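# Drape headset cable across its face, then lift by headband

## Task

Run the headset's cable a single time over the headset's upward-facing surface. A side means one ear cup plus its half of the headband. The cable must come in over the outer edge of one side, cross close to the headset and nearly straight at about half its height, and leave over the outer edge of the other side. No other stretch of cable may lie on top of it, except where the cable exits its ear cup. On the free-end side, leave enough slack lying away from the headset to wrap around it once more with roughly a hand's width left over. Finish with the right gripper, commanded to fully closed, holding the headset by the headband only. The headset must be about level with one face up, and its lowest point must be at least about a hand's length above the table. Only the cable may touch the headset besides that grip. The holding arm must not be touching the cable, and neither the headset nor the cable may hang beyond the table edge. Once everything has stopped moving, report that you are finished. Anything held in place only by the robot, other than this required grip, does not count as achieved.

## Robot and tools

Robot: two arms, left_arm and right_arm, each ending in a two-finger gripper. The names are labels only and do not match sides of any image. Four cameras are available: cam_high, cam_low, cam_left_wrist and cam_right_wrist, each 504x504 pixels. They are returned in that order after every call.

Frame: a single scene frame in metres. Its origin lies on the table surface midway between the arms. +z is up, +x points out across the table, and left_arm sits on the +y side. On each gripper, the fingers extend along its own +z axis and close along its own y axis. The reported end_effector_position is the point between the finger pads, just under 1 cm short of the tips. Reported hand positions can be slightly wrong, especially when an arm is reaching far.

Row layout, shared by every moving tool: 16 numbers in one flat list covering both arms. The order is left_arm x, y, z, qw, qx, qy, qz, opening, followed by the same eight numbers for right_arm. Send all 16 even if only one arm moves. x, y, z is an absolute gripper position in metres in the scene frame. qw, qx, qy, qz is an absolute orientation quaternion, w first. Opening ranges from -1 (closed) to +1 (fully open, 0.087 m).

execute_actions(actions): actions is a list of up to 15 actions. Each action is a table of up to 15 rows, and each row lasts one 1/30 s step. If a table has fewer than 15 rows, its last row is repeated to fill 15 steps. Passing an empty list just returns the current state and images. An action is rejected for both arms if any target lies more than 0.6 m from that gripper's current position along any of the gripper's own axes. If the first action fails this check, or any action is malformed, nothing in the call runs.

Each step, the command is clipped to within 70 mm and 16 degrees of the measured pose, so distant targets need several actions. After an action, the arm only continues toward its last clipped pose. Damped IK favours position over orientation. Joint friction can leave the gripper up to about 31 mm away from its target, and very small moves may not happen at all. To hold an orientation steady, repeat the same quaternion in every row rather than copying the reported one, which may drift. To keep an arm still, keep resending its last reported full pose and the opening it should have.

move(target, speed, blocking): target is one 16-number row of absolute poses. Each gripper travels in a straight line, all paths finish together, and each takes the shorter rotation. Duration is 0.5 to 10 s, and a move longer than that is cut off early. speed is in m/s, from 0.002 to 0.5, with a default of 0.25. Rotation is capped at twice that value in rad/s. Moves do not avoid obstacles or the other arm. Grippers lag, may wander off the path, and can overshoot the speed when an arm is nearly straight. Openings are applied when the move starts.

With blocking=false, the call returns after 0.5 s while motion continues. Until a result shows the move has finished, further moves and actions are refused, so call wait or stop first. The result adds a "move:" line giving the outcome (done, off_target, moving, held, fault) and any limits. limits=paced means the pose was clipped. limits=held means some steps were blocked, and the arm may then jump faster than the set speed. Each gripper's remaining distance to its target is also reported.

wait(seconds): 0 to 10 s. Arms keep their last command, and any running move continues. stop(): brakes the current move to a halt; fast motion needs space to stop, and the fingers keep moving. zoom_image(camera, region): region is [x0, y0, x1, y1] in pixels of that camera's latest image, at most 504 by 504, with the origin at top left. finished_scene(scene): pass the number of the current scene. This cannot be undone, and the goal must already be achieved and stable.

Result lines: the state line shows each arm's pose. "Hand target" gives the pose the controller is currently driving toward. Step readings list positions, and a HELD tag marks steps where that arm was held back. "pose unreachable" means a clearance check changed or blocked the command for the named arm. grip_measured reports the finger opening on the command scale. The last joint value gives the opening in metres, which can be off by about 1 mm. FAULT or OVER-TEMPERATURE FAULT lines mean an arm has stopped. MOTOR HOT appears at 75 °C. At 90 °C the arm pauses for 10 s, and at 100 °C the arm goes limp and drops whatever it holds.

Joint limits in rad: waist -2.618 to 3.054, shoulder 0 to 3.142, elbow 0 to 3.142, wrist pitch -1.571 to 1.571, wrist yaw -1.571 to 1.571, wrist roll -2.094 to 2.094. The elbow cannot fully straighten.

Gripping: to hold something, command an opening below grip_measured. About 0.02 below gives a firm grip, and a smaller difference gives a lighter one. Each pad can push about 20 N. Closing fast can squeeze harder and may make the fingers spring open.

Avoid knocking or dropping anything off the table, which fails the task. Also avoid dropping the headset, slipping, slamming into things, and pushing hard. Faster contact and targets set deeper past the contact point both produce stronger pushes. Keep the arms from colliding or pressing on each other. Brief external tugs on held items or loose objects can happen. The robot holds its last command while you are composing a reply.

Each tool is called after "Emit:" as name(argument=value, ...), one argument or row to a line, values as JSON.

## Session

Emit:
execute_actions(
  actions=[],
)

Scene clock: 0.00 s.
left_arm: end_effector_position=(+0.0693, -0.1758, +0.1305) grip_measured=+0.977 end_effector_quat_wxyz=(+0.006, -0.265, +0.964, -0.007) | right_arm: end_effector_position=(+0.2710, -0.5415, +0.1857) grip_measured=+1.000 end_effector_quat_wxyz=(+0.060, +0.394, +0.908, -0.128)
Joint positions: left_arm=[-1.284  2.026  1.904 -1.436 -0.013 -1.96   0.086] | right_arm=[-0.573  2.029  2.133 -1.475  0.201  0.053  0.087]
Joint velocities: left_arm=[-0.002 -0.007 -0.017 -0.022  0.022 -0.007  0.   ] | right_arm=[-0.002  0.002 -0.017 -0.037  0.037  0.037  0.   ]
Hand target (left_arm): +0.069, -0.176, +0.130; +0.006, -0.265, +0.964, -0.007
Hand target (right_arm): +0.271, -0.542, +0.186; +0.060, +0.394, +0.908, -0.128

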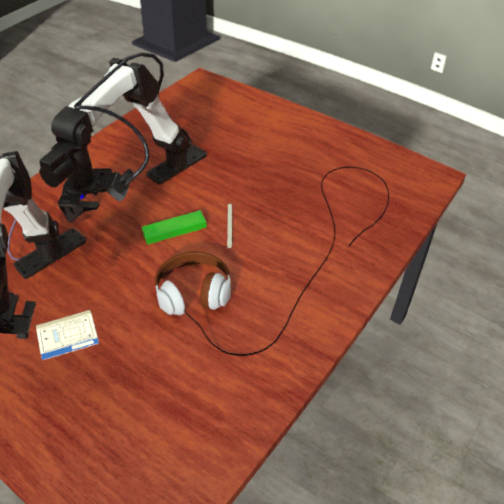

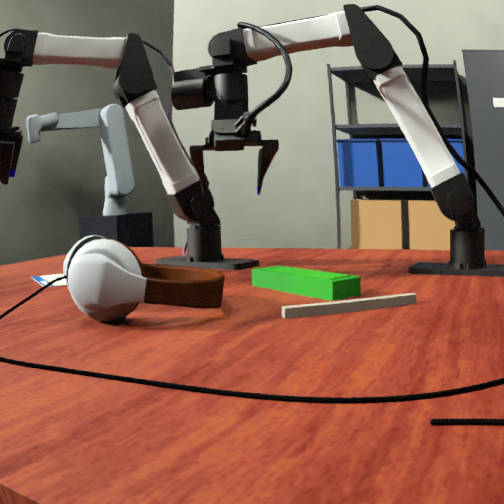

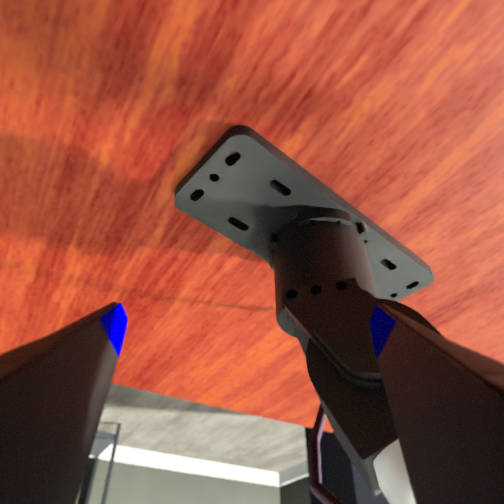

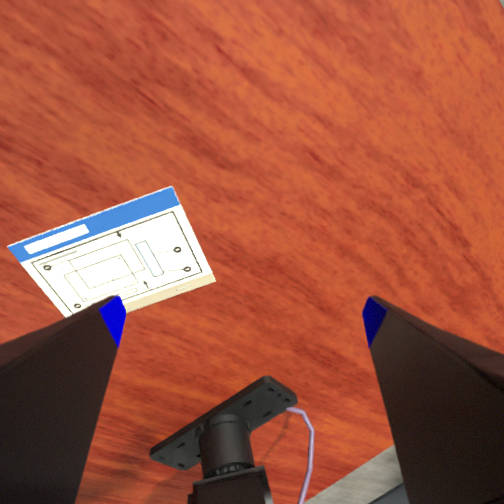

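Emit:
zoom_image(
  camera="cam_high",
  region=[120, 180, 300, 360],
)

Emit:
zoom_image(
  camera="cam_low",
  region=[0, 200, 250, 380],
)

Region (120, 180, 300, 360) of cam_high's 504x504 image, scaled by 2.800, with more detail than that image has.

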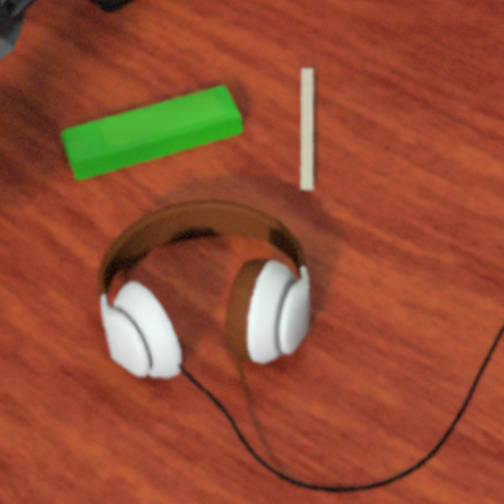

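Region (0, 200, 250, 380) of cam_low's 504x504 image, scaled by 2.016, with more detail than that image has; it fills the top 363 rows of this view, and the rest is white.

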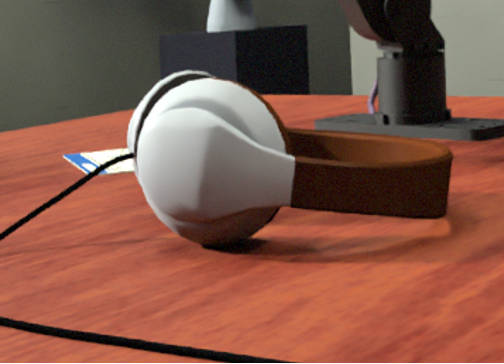

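Emit:
move(
  target=[0.2,0.25,0.25,0,0,1,0,1,0.27,-0.45,0.28,0,0,1,0,1],
  speed=0.3,
)

Emit:
move(
  target=[0.2,0.25,0.25,0,0,1,0,1,0.27,-0.15,0.28,0,0,1,0,1],
  speed=0.3,
)

Scene clock: 6.03 s.
left_arm: end_effector_position=(+0.2047, +0.2553, +0.2528) grip_measured=+0.977 end_effector_quat_wxyz=(+0.217, -0.015, +0.976, +0.021) | right_arm: end_effector_position=(+0.2751, -0.4600, +0.2857) grip_measured=+1.000 end_effector_quat_wxyz=(+0.167, +0.012, +0.977, -0.131)
Joint positions: left_arm=[ 0.28   1.06   1.469 -1.539  0.013  0.108  0.086] | right_arm=[-0.393  1.718  2.124 -1.551  0.046 -0.552  0.087]
Joint velocities: left_arm=[-0.002 -0.002  0.002  0.007 -0.037 -0.007 -0.001] | right_arm=[-0.007 -0.002  0.002 -0.022 -0.051  0.007  0.002]
Hand target (left_arm): +0.204, +0.255, +0.253; +0.208, -0.006, +0.978, +0.023
Hand target (right_arm): +0.272, -0.451, +0.280; +0.155, -0.002, +0.981, -0.120
Off the commanded pose (left_arm): 0.008 m, 25 deg; orientation clipped at the last step of the last action.
Off the commanded pose (right_arm): 0.013 m, 25 deg; orientation clipped at the last step of the last action.
joint sent to its limit (left arm) — the command would take joint 4 (wrist pitch) past its lower limit, so that joint was sent only as far as its limit.
joint sent to its limit (right arm) — the command would take joint 4 (wrist pitch) past its lower limit, so that joint was sent only as far as its limit.
move: off_target (left_arm, right_arm); limits=paced

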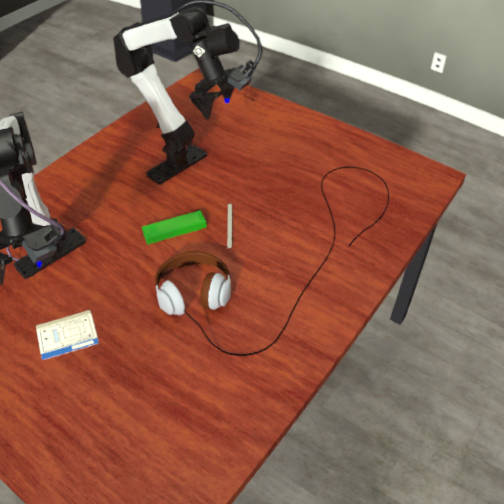

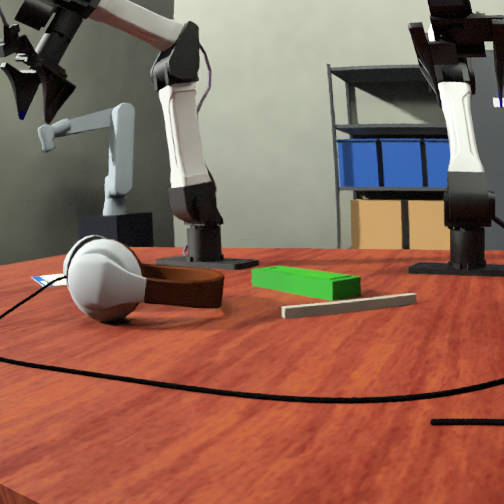

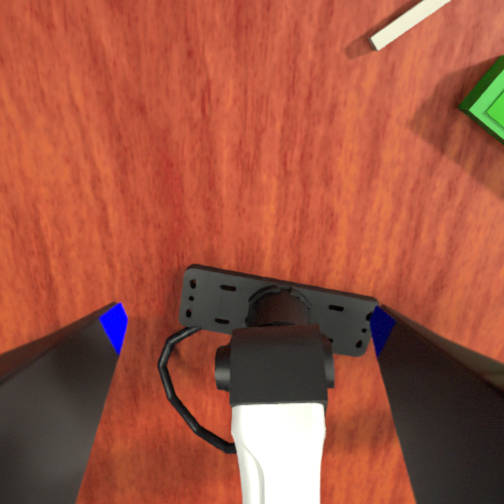

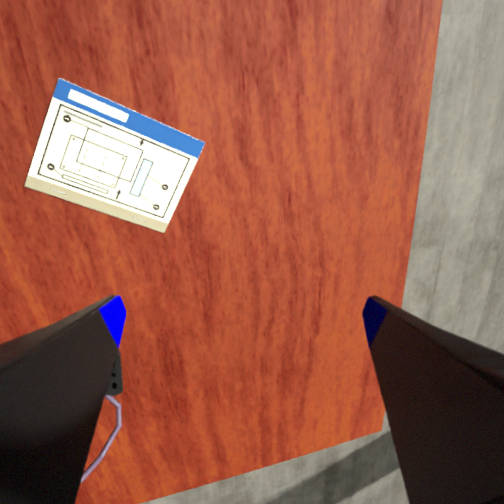

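Scene clock: 8.07 s.
left_arm: end_effector_position=(+0.2053, +0.2511, +0.2528) grip_measured=+0.977 end_effector_quat_wxyz=(+0.217, -0.003, +0.976, +0.020) | right_arm: end_effector_position=(+0.2685, -0.1477, +0.2745) grip_measured=+1.000 end_effector_quat_wxyz=(+0.180, -0.016, +0.982, +0.058)
Joint positions: left_arm=[ 0.248  1.06   1.469 -1.539  0.006  0.101  0.086] | right_arm=[ 0.54   1.552  1.917 -1.556  0.015  0.33   0.087]
Joint velocities: left_arm=[-0.017  0.007  0.002  0.051 -0.037 -0.022 -0.001] | right_arm=[-0.007  0.002  0.002 -0.022 -0.022 -0.051 -0.001]
Hand target (left_arm): +0.201, +0.250, +0.249; +0.204, -0.002, +0.979, +0.020
Hand target (right_arm): +0.269, -0.149, +0.280; +0.183, -0.005, +0.981, +0.065
Off the commanded pose (left_arm): 0.006 m, 25 deg; orientation clipped at the last step of the last action.
Off the commanded pose (right_arm): 0.006 m, 22 deg; orientation clipped at the last step of the last action.
joint sent to its limit (left arm) — the command would take joint 4 (wrist pitch) past its lower limit, so that joint was sent only as far as its limit.
joint sent to its limit (right arm) — the command would take joint 4 (wrist pitch) past its lower limit, so that joint was sent only as far as its limit.
move: off_target (left_arm, right_arm); limits=paced

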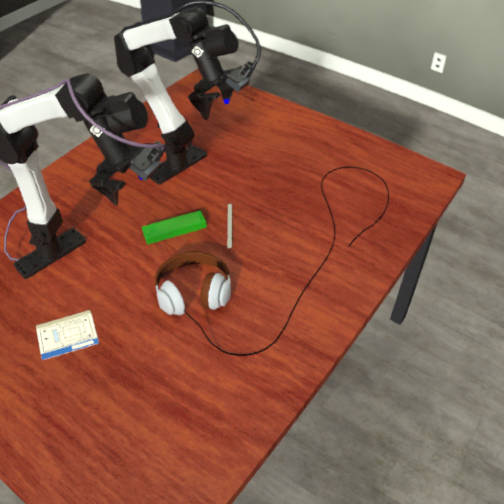

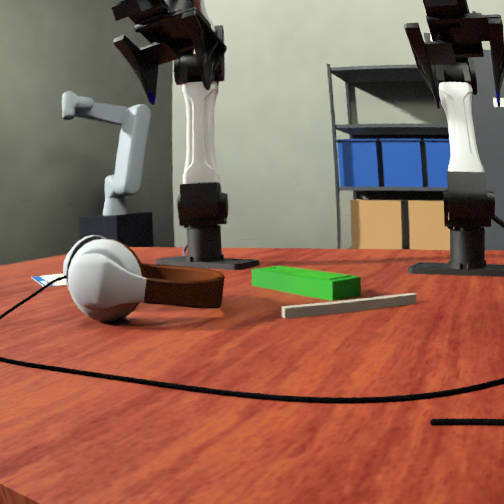

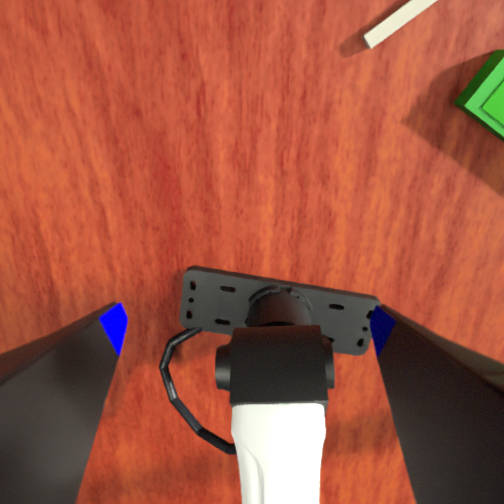

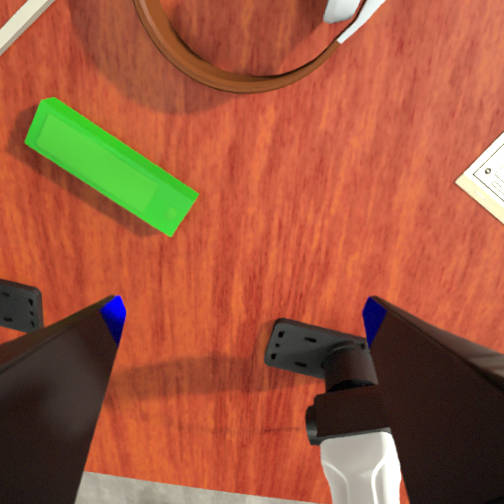

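Emit:
move(
  target=[0.2053,0.2511,0.2528,0.217,-0.003,0.976,0.02,1,0.38,-0.15,0.17,0,0,1,0,1],
  speed=0.25,
)

Scene clock: 11.60 s.
left_arm: end_effector_position=(+0.2053, +0.2511, +0.2528) grip_measured=+0.977 end_effector_quat_wxyz=(+0.217, -0.003, +0.976, +0.020) | right_arm: end_effector_position=(+0.3749, -0.1487, +0.1602) grip_measured=+1.000 end_effector_quat_wxyz=(+0.034, +0.003, +0.999, +0.009)
Joint positions: left_arm=[ 0.248  1.06   1.469 -1.539  0.006  0.101  0.086] | right_arm=[ 0.436  2.128  2.187 -1.559  0.     0.269  0.087]
Joint velocities: left_arm=[-0.007 -0.012 -0.002 -0.051  0.007 -0.007  0.001] | right_arm=[ 0.002 -0.007 -0.002 -0.007 -0.007 -0.007  0.001]
Hand target (left_arm): +0.205, +0.251, +0.253; +0.217, -0.003, +0.976, +0.020
Hand target (right_arm): +0.378, -0.151, +0.169; +0.046, +0.002, +0.999, +0.016
Off the commanded pose (left_arm): 0.000 m, 0 deg.
Off the commanded pose (right_arm): 0.011 m, 4 deg.
joint sent to its limit (right arm) — the command would take joint 4 (wrist pitch) past its lower limit, so that joint was sent only as far as its limit.
move: off_target (right_arm)

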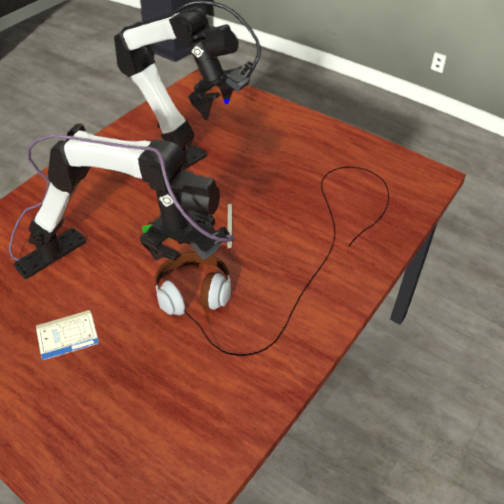

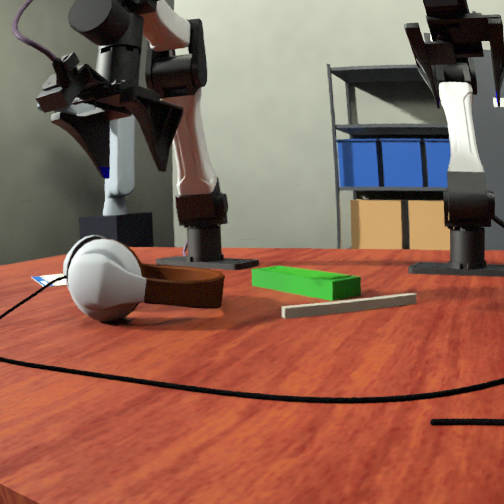

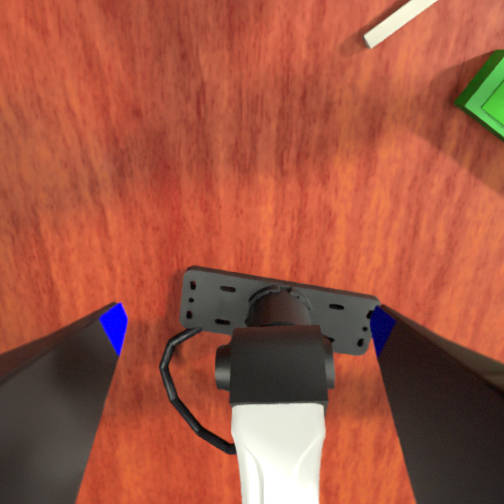

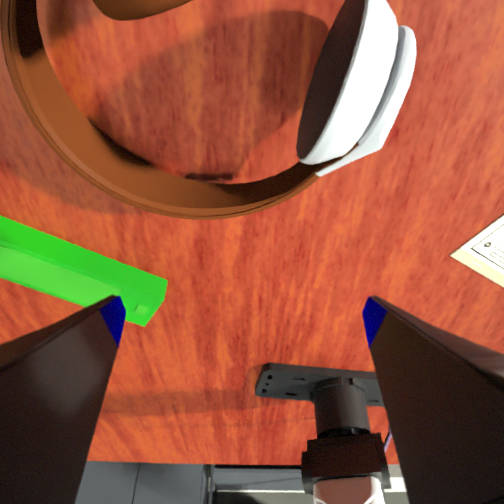

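Emit:
move(
  target=[0.5,0.16,0.25,0.383,0,0.924,0,1,0.40,-0.19,0.25,0.383,0,0.924,0,1],
  speed=0.3,
)

Scene clock: 27.33 s.
left_arm: end_effector_position=(+0.4934, +0.1655, +0.2429) grip_measured=+0.977 end_effector_quat_wxyz=(+0.372, +0.002, +0.928, +0.003) | right_arm: end_effector_position=(+0.3999, -0.1827, +0.2483) grip_measured=+1.000 end_effector_quat_wxyz=(+0.376, -0.006, +0.926, +0.006)
Joint positions: left_arm=[-0.043  1.772  1.856 -0.9   -0.129 -0.127  0.086] | right_arm=[ 0.414  1.545  1.625 -0.891  0.152  0.167  0.087]
Joint velocities: left_arm=[ 0.002 -0.002 -0.002  0.022 -0.037  0.007  0.001] | right_arm=[ 0.002  0.007  0.007 -0.007 -0.022  0.037 -0.001]
Hand target (left_arm): +0.500, +0.161, +0.247; +0.382, +0.001, +0.924, +0.001
Hand target (right_arm): +0.401, -0.190, +0.248; +0.383, -0.003, +0.924, -0.001
Off the commanded pose (left_arm): 0.011 m, 1 deg.
Off the commanded pose (right_arm): 0.007 m, 1 deg.
move: off_target (left_arm)

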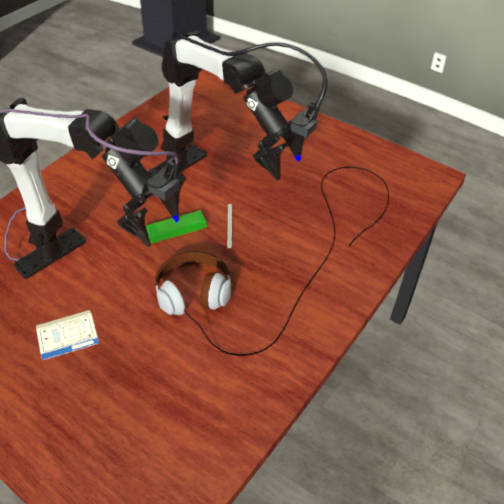

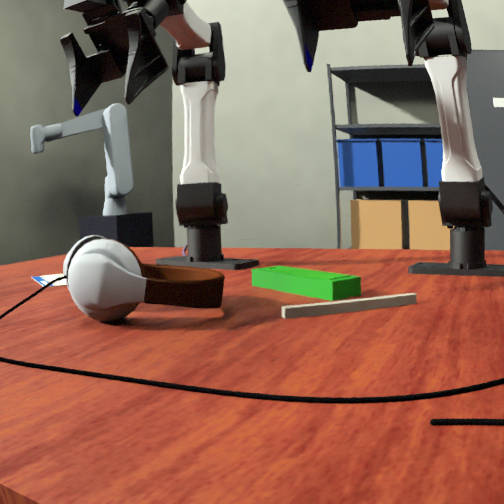

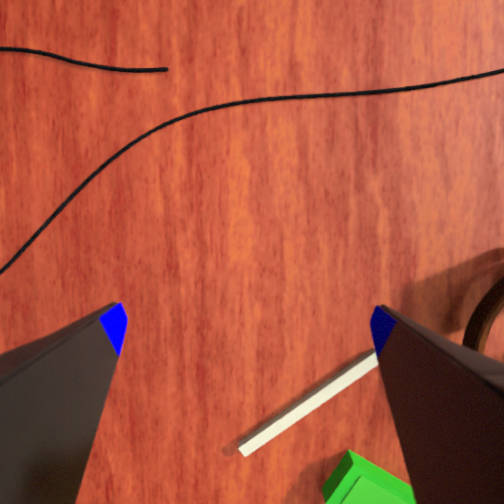

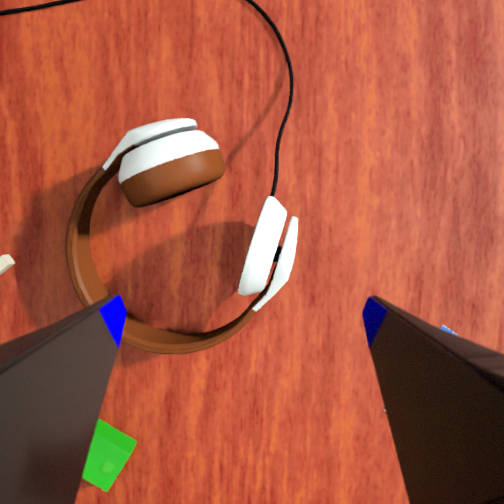

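Emit:
move(
  target=[0.5,0.16,0.25,0.383,0,0.924,0,1,0.60,-0.214,0.06,0.337,-0.163,0.926,0.06,0.0],
  speed=0.25,
)

Scene clock: 37.03 s.
left_arm: end_effector_position=(+0.4955, +0.1652, +0.2493) grip_measured=+0.977 end_effector_quat_wxyz=(+0.380, -0.001, +0.925, +0.001) | right_arm: end_effector_position=(+0.5927, -0.2106, +0.0484) grip_measured=+0.000 end_effector_quat_wxyz=(+0.331, -0.159, +0.928, +0.062)
Joint positions: left_arm=[-0.043  1.772  1.872 -0.9   -0.13  -0.131  0.086] | right_arm=[ 0.211  2.377  2.027 -0.559 -0.199 -0.233  0.044]
Joint velocities: left_arm=[-0.012 -0.012 -0.017  0.051  0.007 -0.037  0.001] | right_arm=[ 0.007 -0.002  0.007 -0.022 -0.066 -0.022 -0.001]
Hand target (left_arm): +0.500, +0.160, +0.250; +0.383, +0.000, +0.924, -0.000
Hand target (right_arm): +0.596, -0.215, +0.058; +0.338, -0.162, +0.925, +0.062
Off the commanded pose (left_arm): 0.007 m, 0 deg.
Off the commanded pose (right_arm): 0.014 m, 1 deg.
move: off_target (right_arm)

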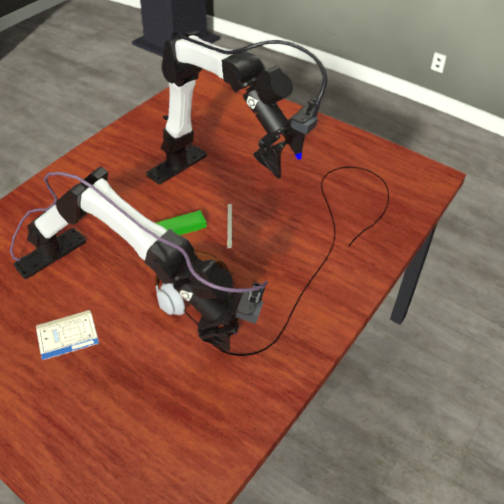

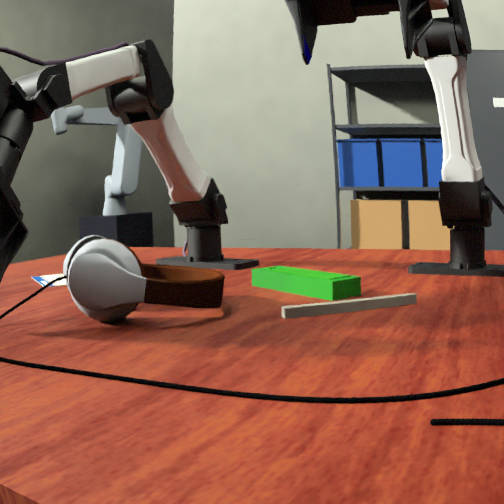

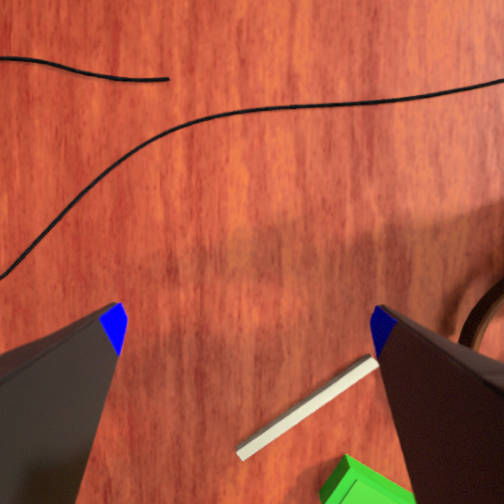

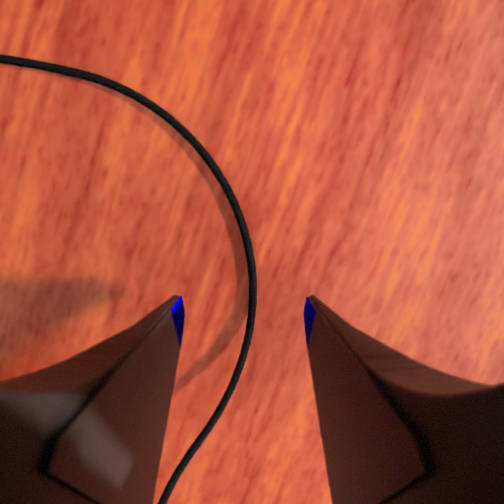

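Emit:
move(
  target=[0.5,0.16,0.25,0.383,0,0.924,0,1,0.632,-0.186,0.04,0.316,-0.360,0.868,0.131,-0.3],
  speed=0.1,
)

Scene clock: 40.37 s.
left_arm: end_effector_position=(+0.4955, +0.1652, +0.2493) grip_measured=+0.977 end_effector_quat_wxyz=(+0.380, -0.001, +0.925, +0.001) | right_arm: end_effector_position=(+0.6321, -0.1798, +0.0352) grip_measured=-0.300 end_effector_quat_wxyz=(+0.331, -0.354, +0.866, +0.125)
Joint positions: left_arm=[-0.043  1.772  1.872 -0.9   -0.13  -0.131  0.086] | right_arm=[ 0.211  2.824  2.823 -0.98  -0.447 -0.602  0.031]
Joint velocities: left_arm=[-0.002 -0.007 -0.007 -0.051 -0.022  0.022 -0.   ] | right_arm=[ 0.007 -0.012  0.007 -0.007 -0.066 -0.022 -0.002]
Hand target (left_arm): +0.500, +0.160, +0.250; +0.383, -0.000, +0.924, -0.000
Hand target (right_arm): +0.633, -0.186, +0.040; +0.335, -0.355, +0.864, +0.125
Off the commanded pose (left_arm): 0.007 m, 0 deg.
Off the commanded pose (right_arm): 0.008 m, 2 deg.
elbow stopped short (right arm): the move would have taken joint 3 (elbow) straighter than the controller allows; a more bent joint 3 avoids this.
move: done

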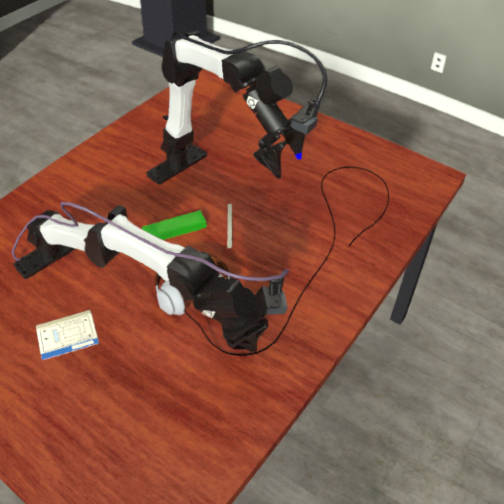

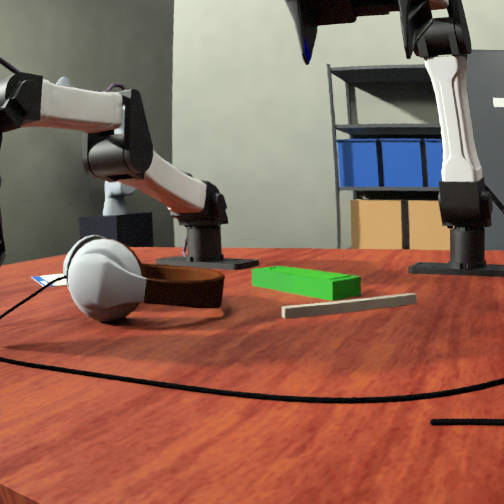

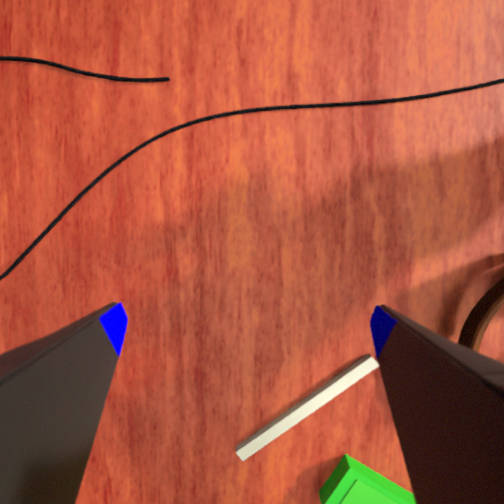

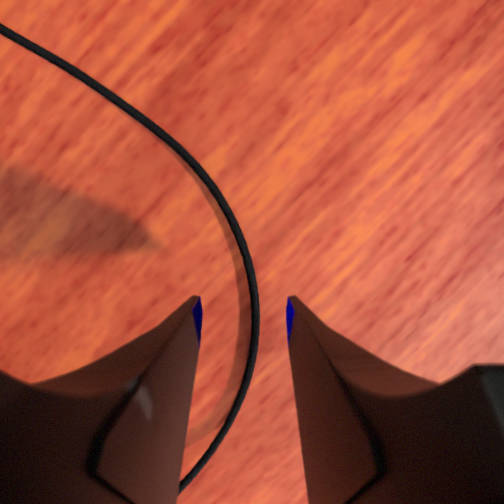

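Emit:
move(
  target=[0.5,0.16,0.25,0.383,0,0.924,0,1,0.632,-0.184,0.012,0.395,-0.324,0.846,0.151,-0.3],
  speed=0.05,
)

Scene clock: 42.63 s.
left_arm: end_effector_position=(+0.4955, +0.1652, +0.2493) grip_measured=+0.977 end_effector_quat_wxyz=(+0.380, -0.001, +0.925, +0.001) | right_arm: end_effector_position=(+0.6282, -0.1792, +0.0070) grip_measured=-0.300 end_effector_quat_wxyz=(+0.385, -0.331, +0.848, +0.151)
Joint positions: left_arm=[-0.043  1.772  1.872 -0.9   -0.13  -0.131  0.086] | right_arm=[ 0.187  2.575  2.156 -0.447 -0.528 -0.532  0.031]
Joint velocities: left_arm=[ 0.007  0.017 -0.002  0.007 -0.081 -0.007  0.001] | right_arm=[-0.002  0.007  0.007  0.095 -0.022 -0.051 -0.001]
Hand target (left_arm): +0.500, +0.160, +0.250; +0.383, +0.000, +0.924, -0.000
Hand target (right_arm): +0.630, -0.184, +0.012; +0.395, -0.325, +0.846, +0.151
Off the commanded pose (left_arm): 0.007 m, 0 deg.
Off the commanded pose (right_arm): 0.008 m, 1 deg.
move: done

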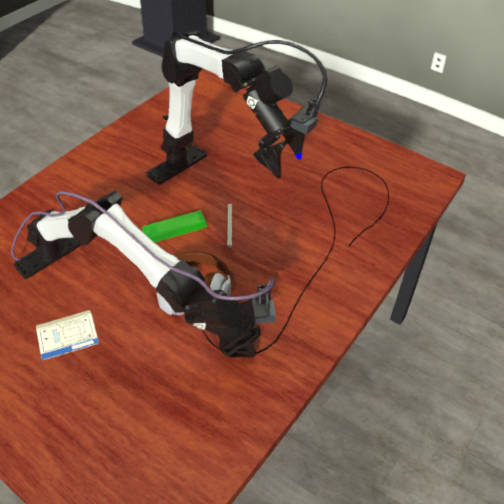

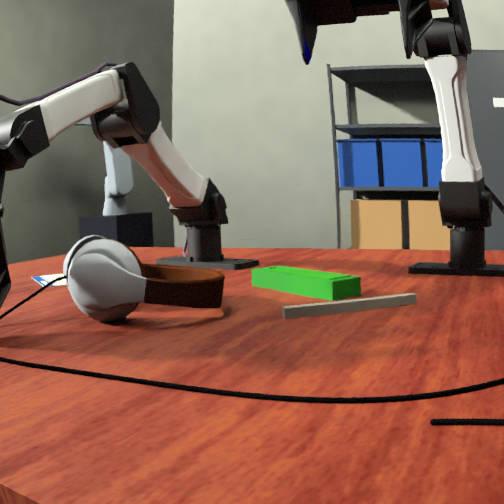

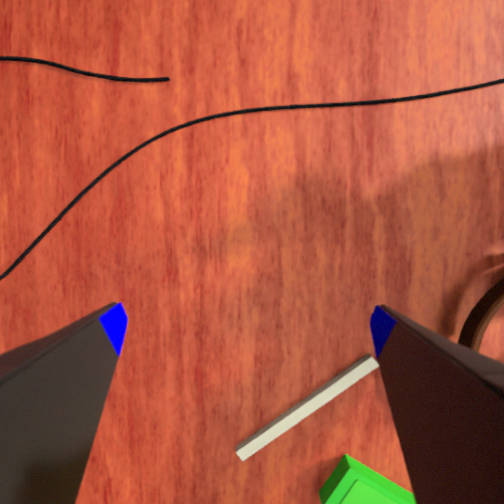

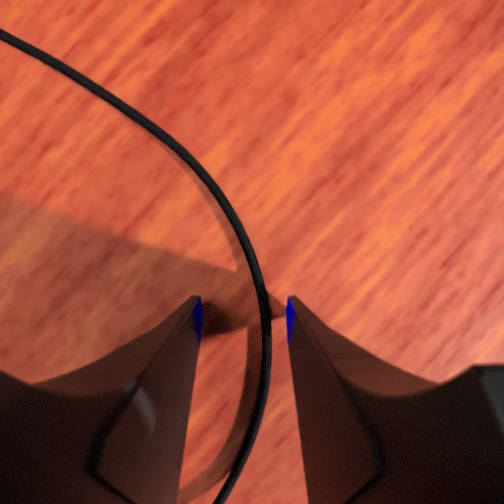

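Emit:
move(
  target=[0.5,0.16,0.25,0.383,0,0.924,0,1,0.632,-0.186,0.006,0.395,-0.324,0.846,0.151,-0.95],
  speed=0.02,
)

Scene clock: 43.83 s.
left_arm: end_effector_position=(+0.4955, +0.1652, +0.2493) grip_measured=+0.977 end_effector_quat_wxyz=(+0.380, -0.001, +0.925, +0.001) | right_arm: end_effector_position=(+0.6311, -0.1792, +0.0088) grip_measured=-0.948 end_effector_quat_wxyz=(+0.391, -0.332, +0.845, +0.149)
Joint positions: left_arm=[-0.043  1.772  1.872 -0.9   -0.13  -0.131  0.086] | right_arm=[ 0.187  2.575  2.156 -0.432 -0.528 -0.532  0.002]
Joint velocities: left_arm=[ 0.007 -0.012 -0.022  0.022  0.022  0.066 -0.001] | right_arm=[-0.002 -0.007 -0.012  0.022 -0.007 -0.007 -0.001]
Hand target (left_arm): +0.500, +0.160, +0.250; +0.383, +0.000, +0.924, -0.000
Hand target (right_arm): +0.632, -0.186, +0.006; +0.395, -0.324, +0.846, +0.151
Off the commanded pose (left_arm): 0.007 m, 0 deg.
Off the commanded pose (right_arm): 0.007 m, 1 deg.
move: done

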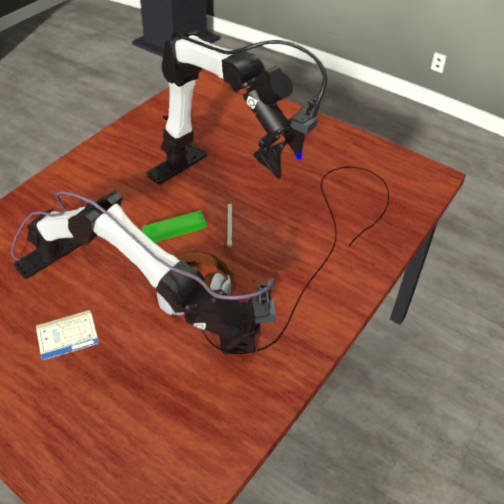

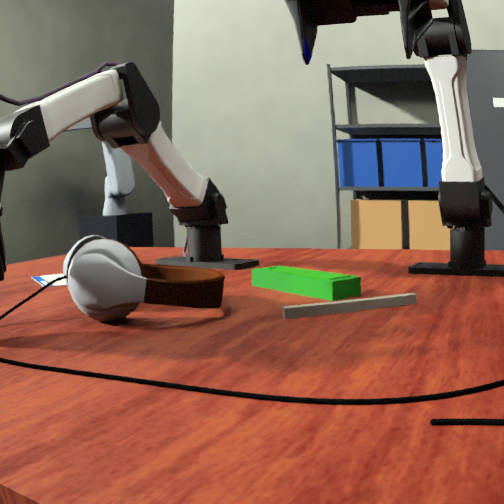

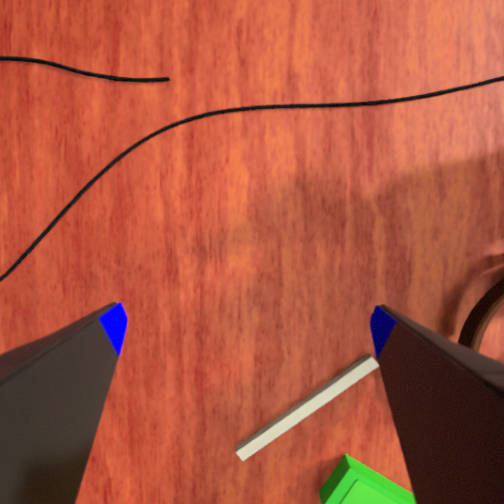

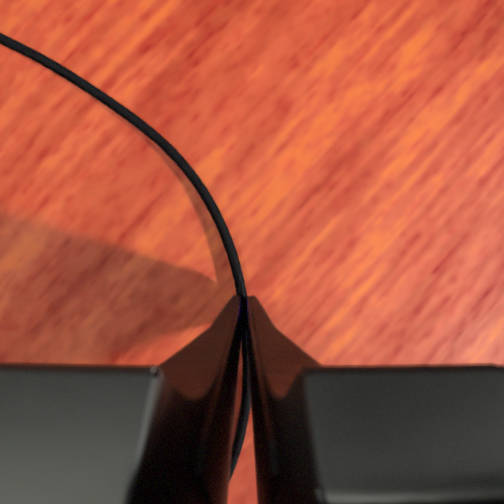

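Emit:
move(
  target=[0.5,0.16,0.25,0.383,0,0.924,0,1,0.615,-0.19,0.06,0.395,-0.324,0.846,0.151,-0.975],
  speed=0.06,
)

Scene clock: 45.70 s.
left_arm: end_effector_position=(+0.4955, +0.1652, +0.2493) grip_measured=+0.977 end_effector_quat_wxyz=(+0.380, -0.001, +0.925, +0.001) | right_arm: end_effector_position=(+0.6225, -0.1844, +0.0599) grip_measured=-0.971 end_effector_quat_wxyz=(+0.402, -0.330, +0.841, +0.146)
Joint positions: left_arm=[-0.043  1.772  1.872 -0.9   -0.13  -0.131  0.086] | right_arm=[ 0.177  2.465  2.142 -0.505 -0.534 -0.532  0.001]
Joint velocities: left_arm=[-0.002 -0.002 -0.012 -0.007 -0.007  0.051 -0.001] | right_arm=[-0.002  0.012  0.007  0.037  0.007 -0.037  0.001]
Hand target (left_arm): +0.500, +0.160, +0.250; +0.383, +0.000, +0.924, -0.000
Hand target (right_arm): +0.616, -0.190, +0.060; +0.395, -0.324, +0.846, +0.151
Off the commanded pose (left_arm): 0.007 m, 0 deg.
Off the commanded pose (right_arm): 0.009 m, 1 deg.
move: done

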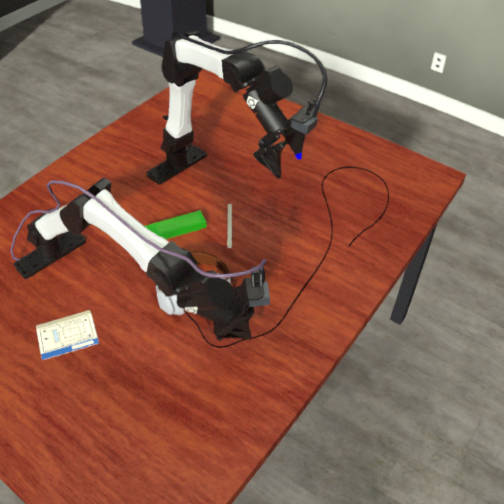

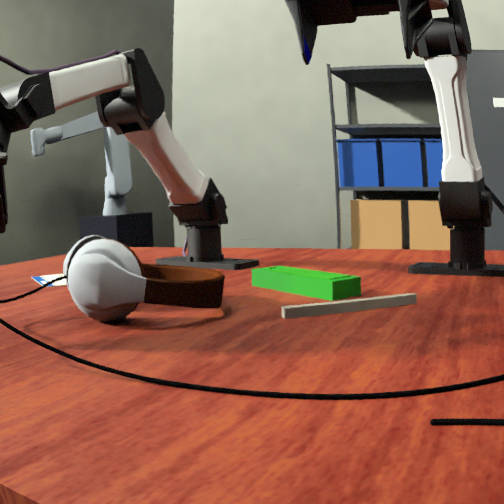

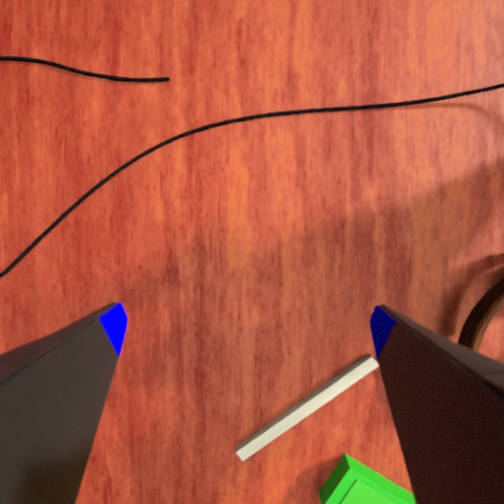

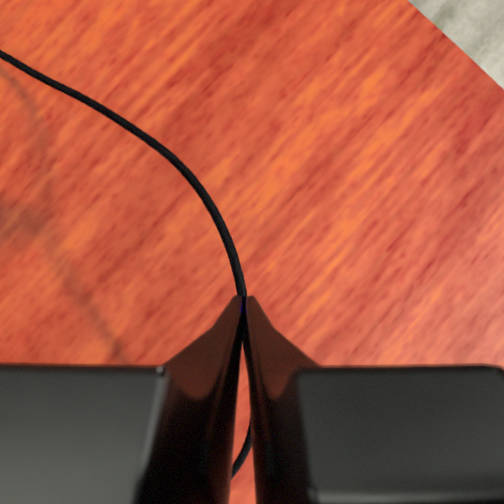

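Emit:
move(
  target=[0.565,0.311,0.05,0.275,0.388,0.871,-0.122,-0.2,0.612,-0.17,0.015,0.395,-0.324,0.846,0.151,-0.975],
  speed=0.2,
)

Scene clock: 55.40 s.
left_arm: end_effector_position=(+0.5640, +0.3115, +0.0529) grip_measured=-0.200 end_effector_quat_wxyz=(+0.285, +0.387, +0.869, -0.115) | right_arm: end_effector_position=(+0.6130, -0.1771, +0.0180) grip_measured=-0.971 end_effector_quat_wxyz=(+0.395, -0.324, +0.846, +0.150)
Joint positions: left_arm=[ 0.409  2.376  2.108 -0.97   0.539  1.015  0.035] | right_arm=[ 0.19   2.465  1.98  -0.351 -0.524 -0.509  0.001]
Joint velocities: left_arm=[ 0.007  0.017  0.007 -0.051 -0.066 -0.081 -0.   ] | right_arm=[ 0.002  0.007 -0.007  0.022  0.022 -0.022  0.   ]
Hand target (left_arm): +0.562, +0.314, +0.048; +0.279, +0.386, +0.871, -0.121
Hand target (right_arm): +0.611, -0.170, +0.015; +0.395, -0.324, +0.846, +0.151
Off the commanded pose (left_arm): 0.003 m, 1 deg.
Off the commanded pose (right_arm): 0.008 m, 0 deg.
move: done

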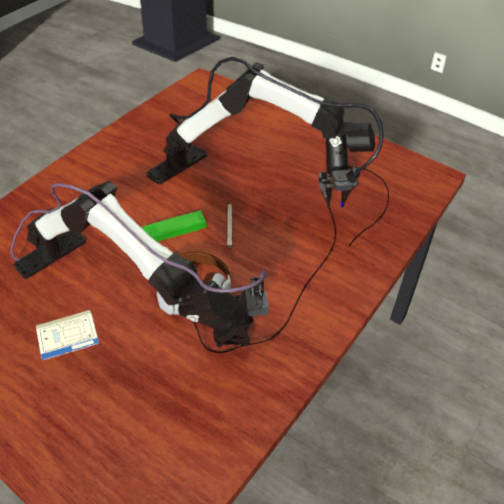

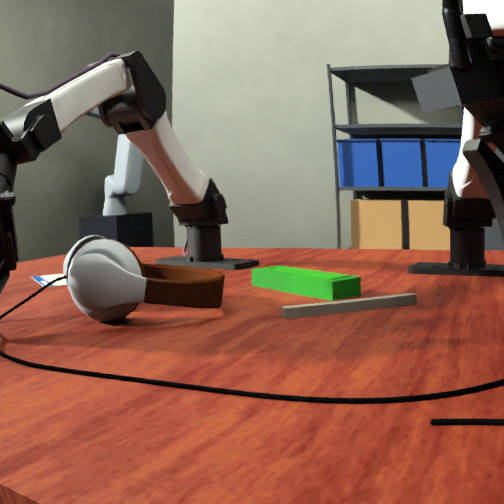

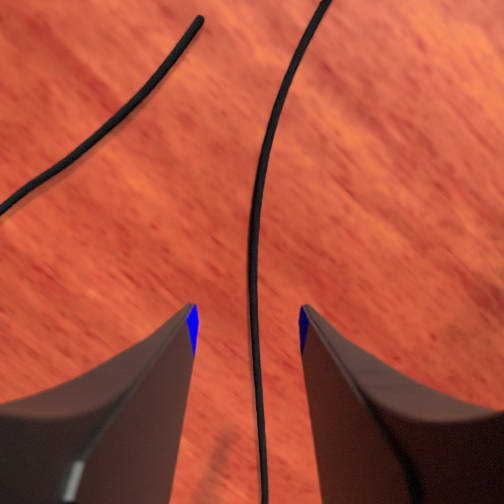

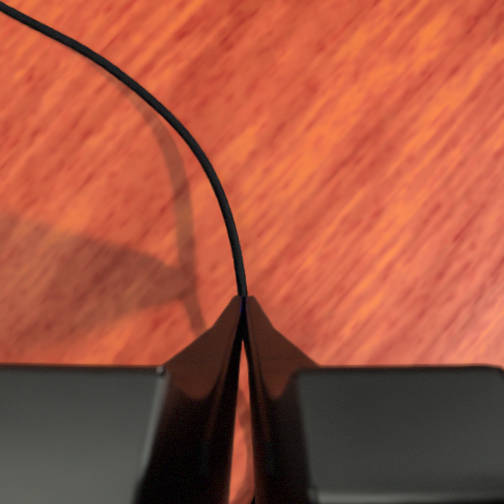

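Emit:
move(
  target=[0.565,0.311,0.008,0.275,0.388,0.871,-0.122,-0.4,0.595,-0.19,0.06,0.395,-0.324,0.846,0.151,-0.3],
  speed=0.05,
)

Scene clock: 57.20 s.
left_arm: end_effector_position=(+0.5666, +0.3123, +0.0216) grip_measured=-0.400 end_effector_quat_wxyz=(+0.282, +0.387, +0.870, -0.117) | right_arm: end_effector_position=(+0.6022, -0.1845, +0.0604) grip_measured=-0.300 end_effector_quat_wxyz=(+0.401, -0.324, +0.844, +0.149)
Joint positions: left_arm=[ 0.409  2.413  2.051 -0.884  0.539  1.016  0.026] | right_arm=[ 0.176  2.365  1.965 -0.429 -0.534 -0.519  0.031]
Joint velocities: left_arm=[ 0.002  0.027 -0.007  0.037  0.007  0.022  0.001] | right_arm=[ 0.012 -0.007  0.002 -0.037  0.022 -0.037 -0.001]
Hand target (left_arm): +0.564, +0.311, +0.008; +0.275, +0.388, +0.871, -0.122
Hand target (right_arm): +0.596, -0.190, +0.060; +0.395, -0.324, +0.846, +0.151
Off the commanded pose (left_arm): 0.014 m, 1 deg.
Off the commanded pose (right_arm): 0.009 m, 1 deg.
move: off_target (left_arm)

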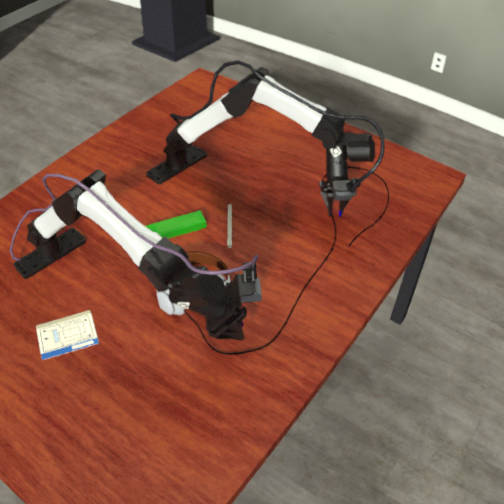

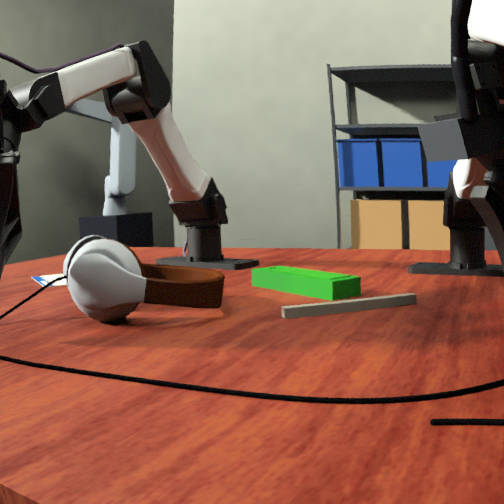

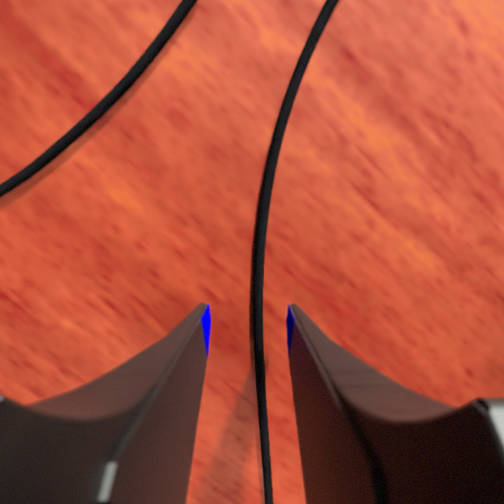

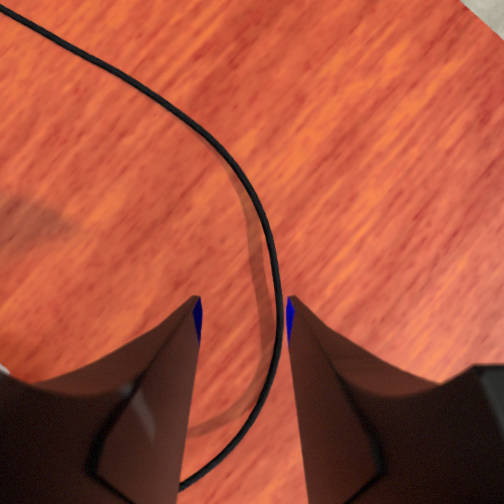

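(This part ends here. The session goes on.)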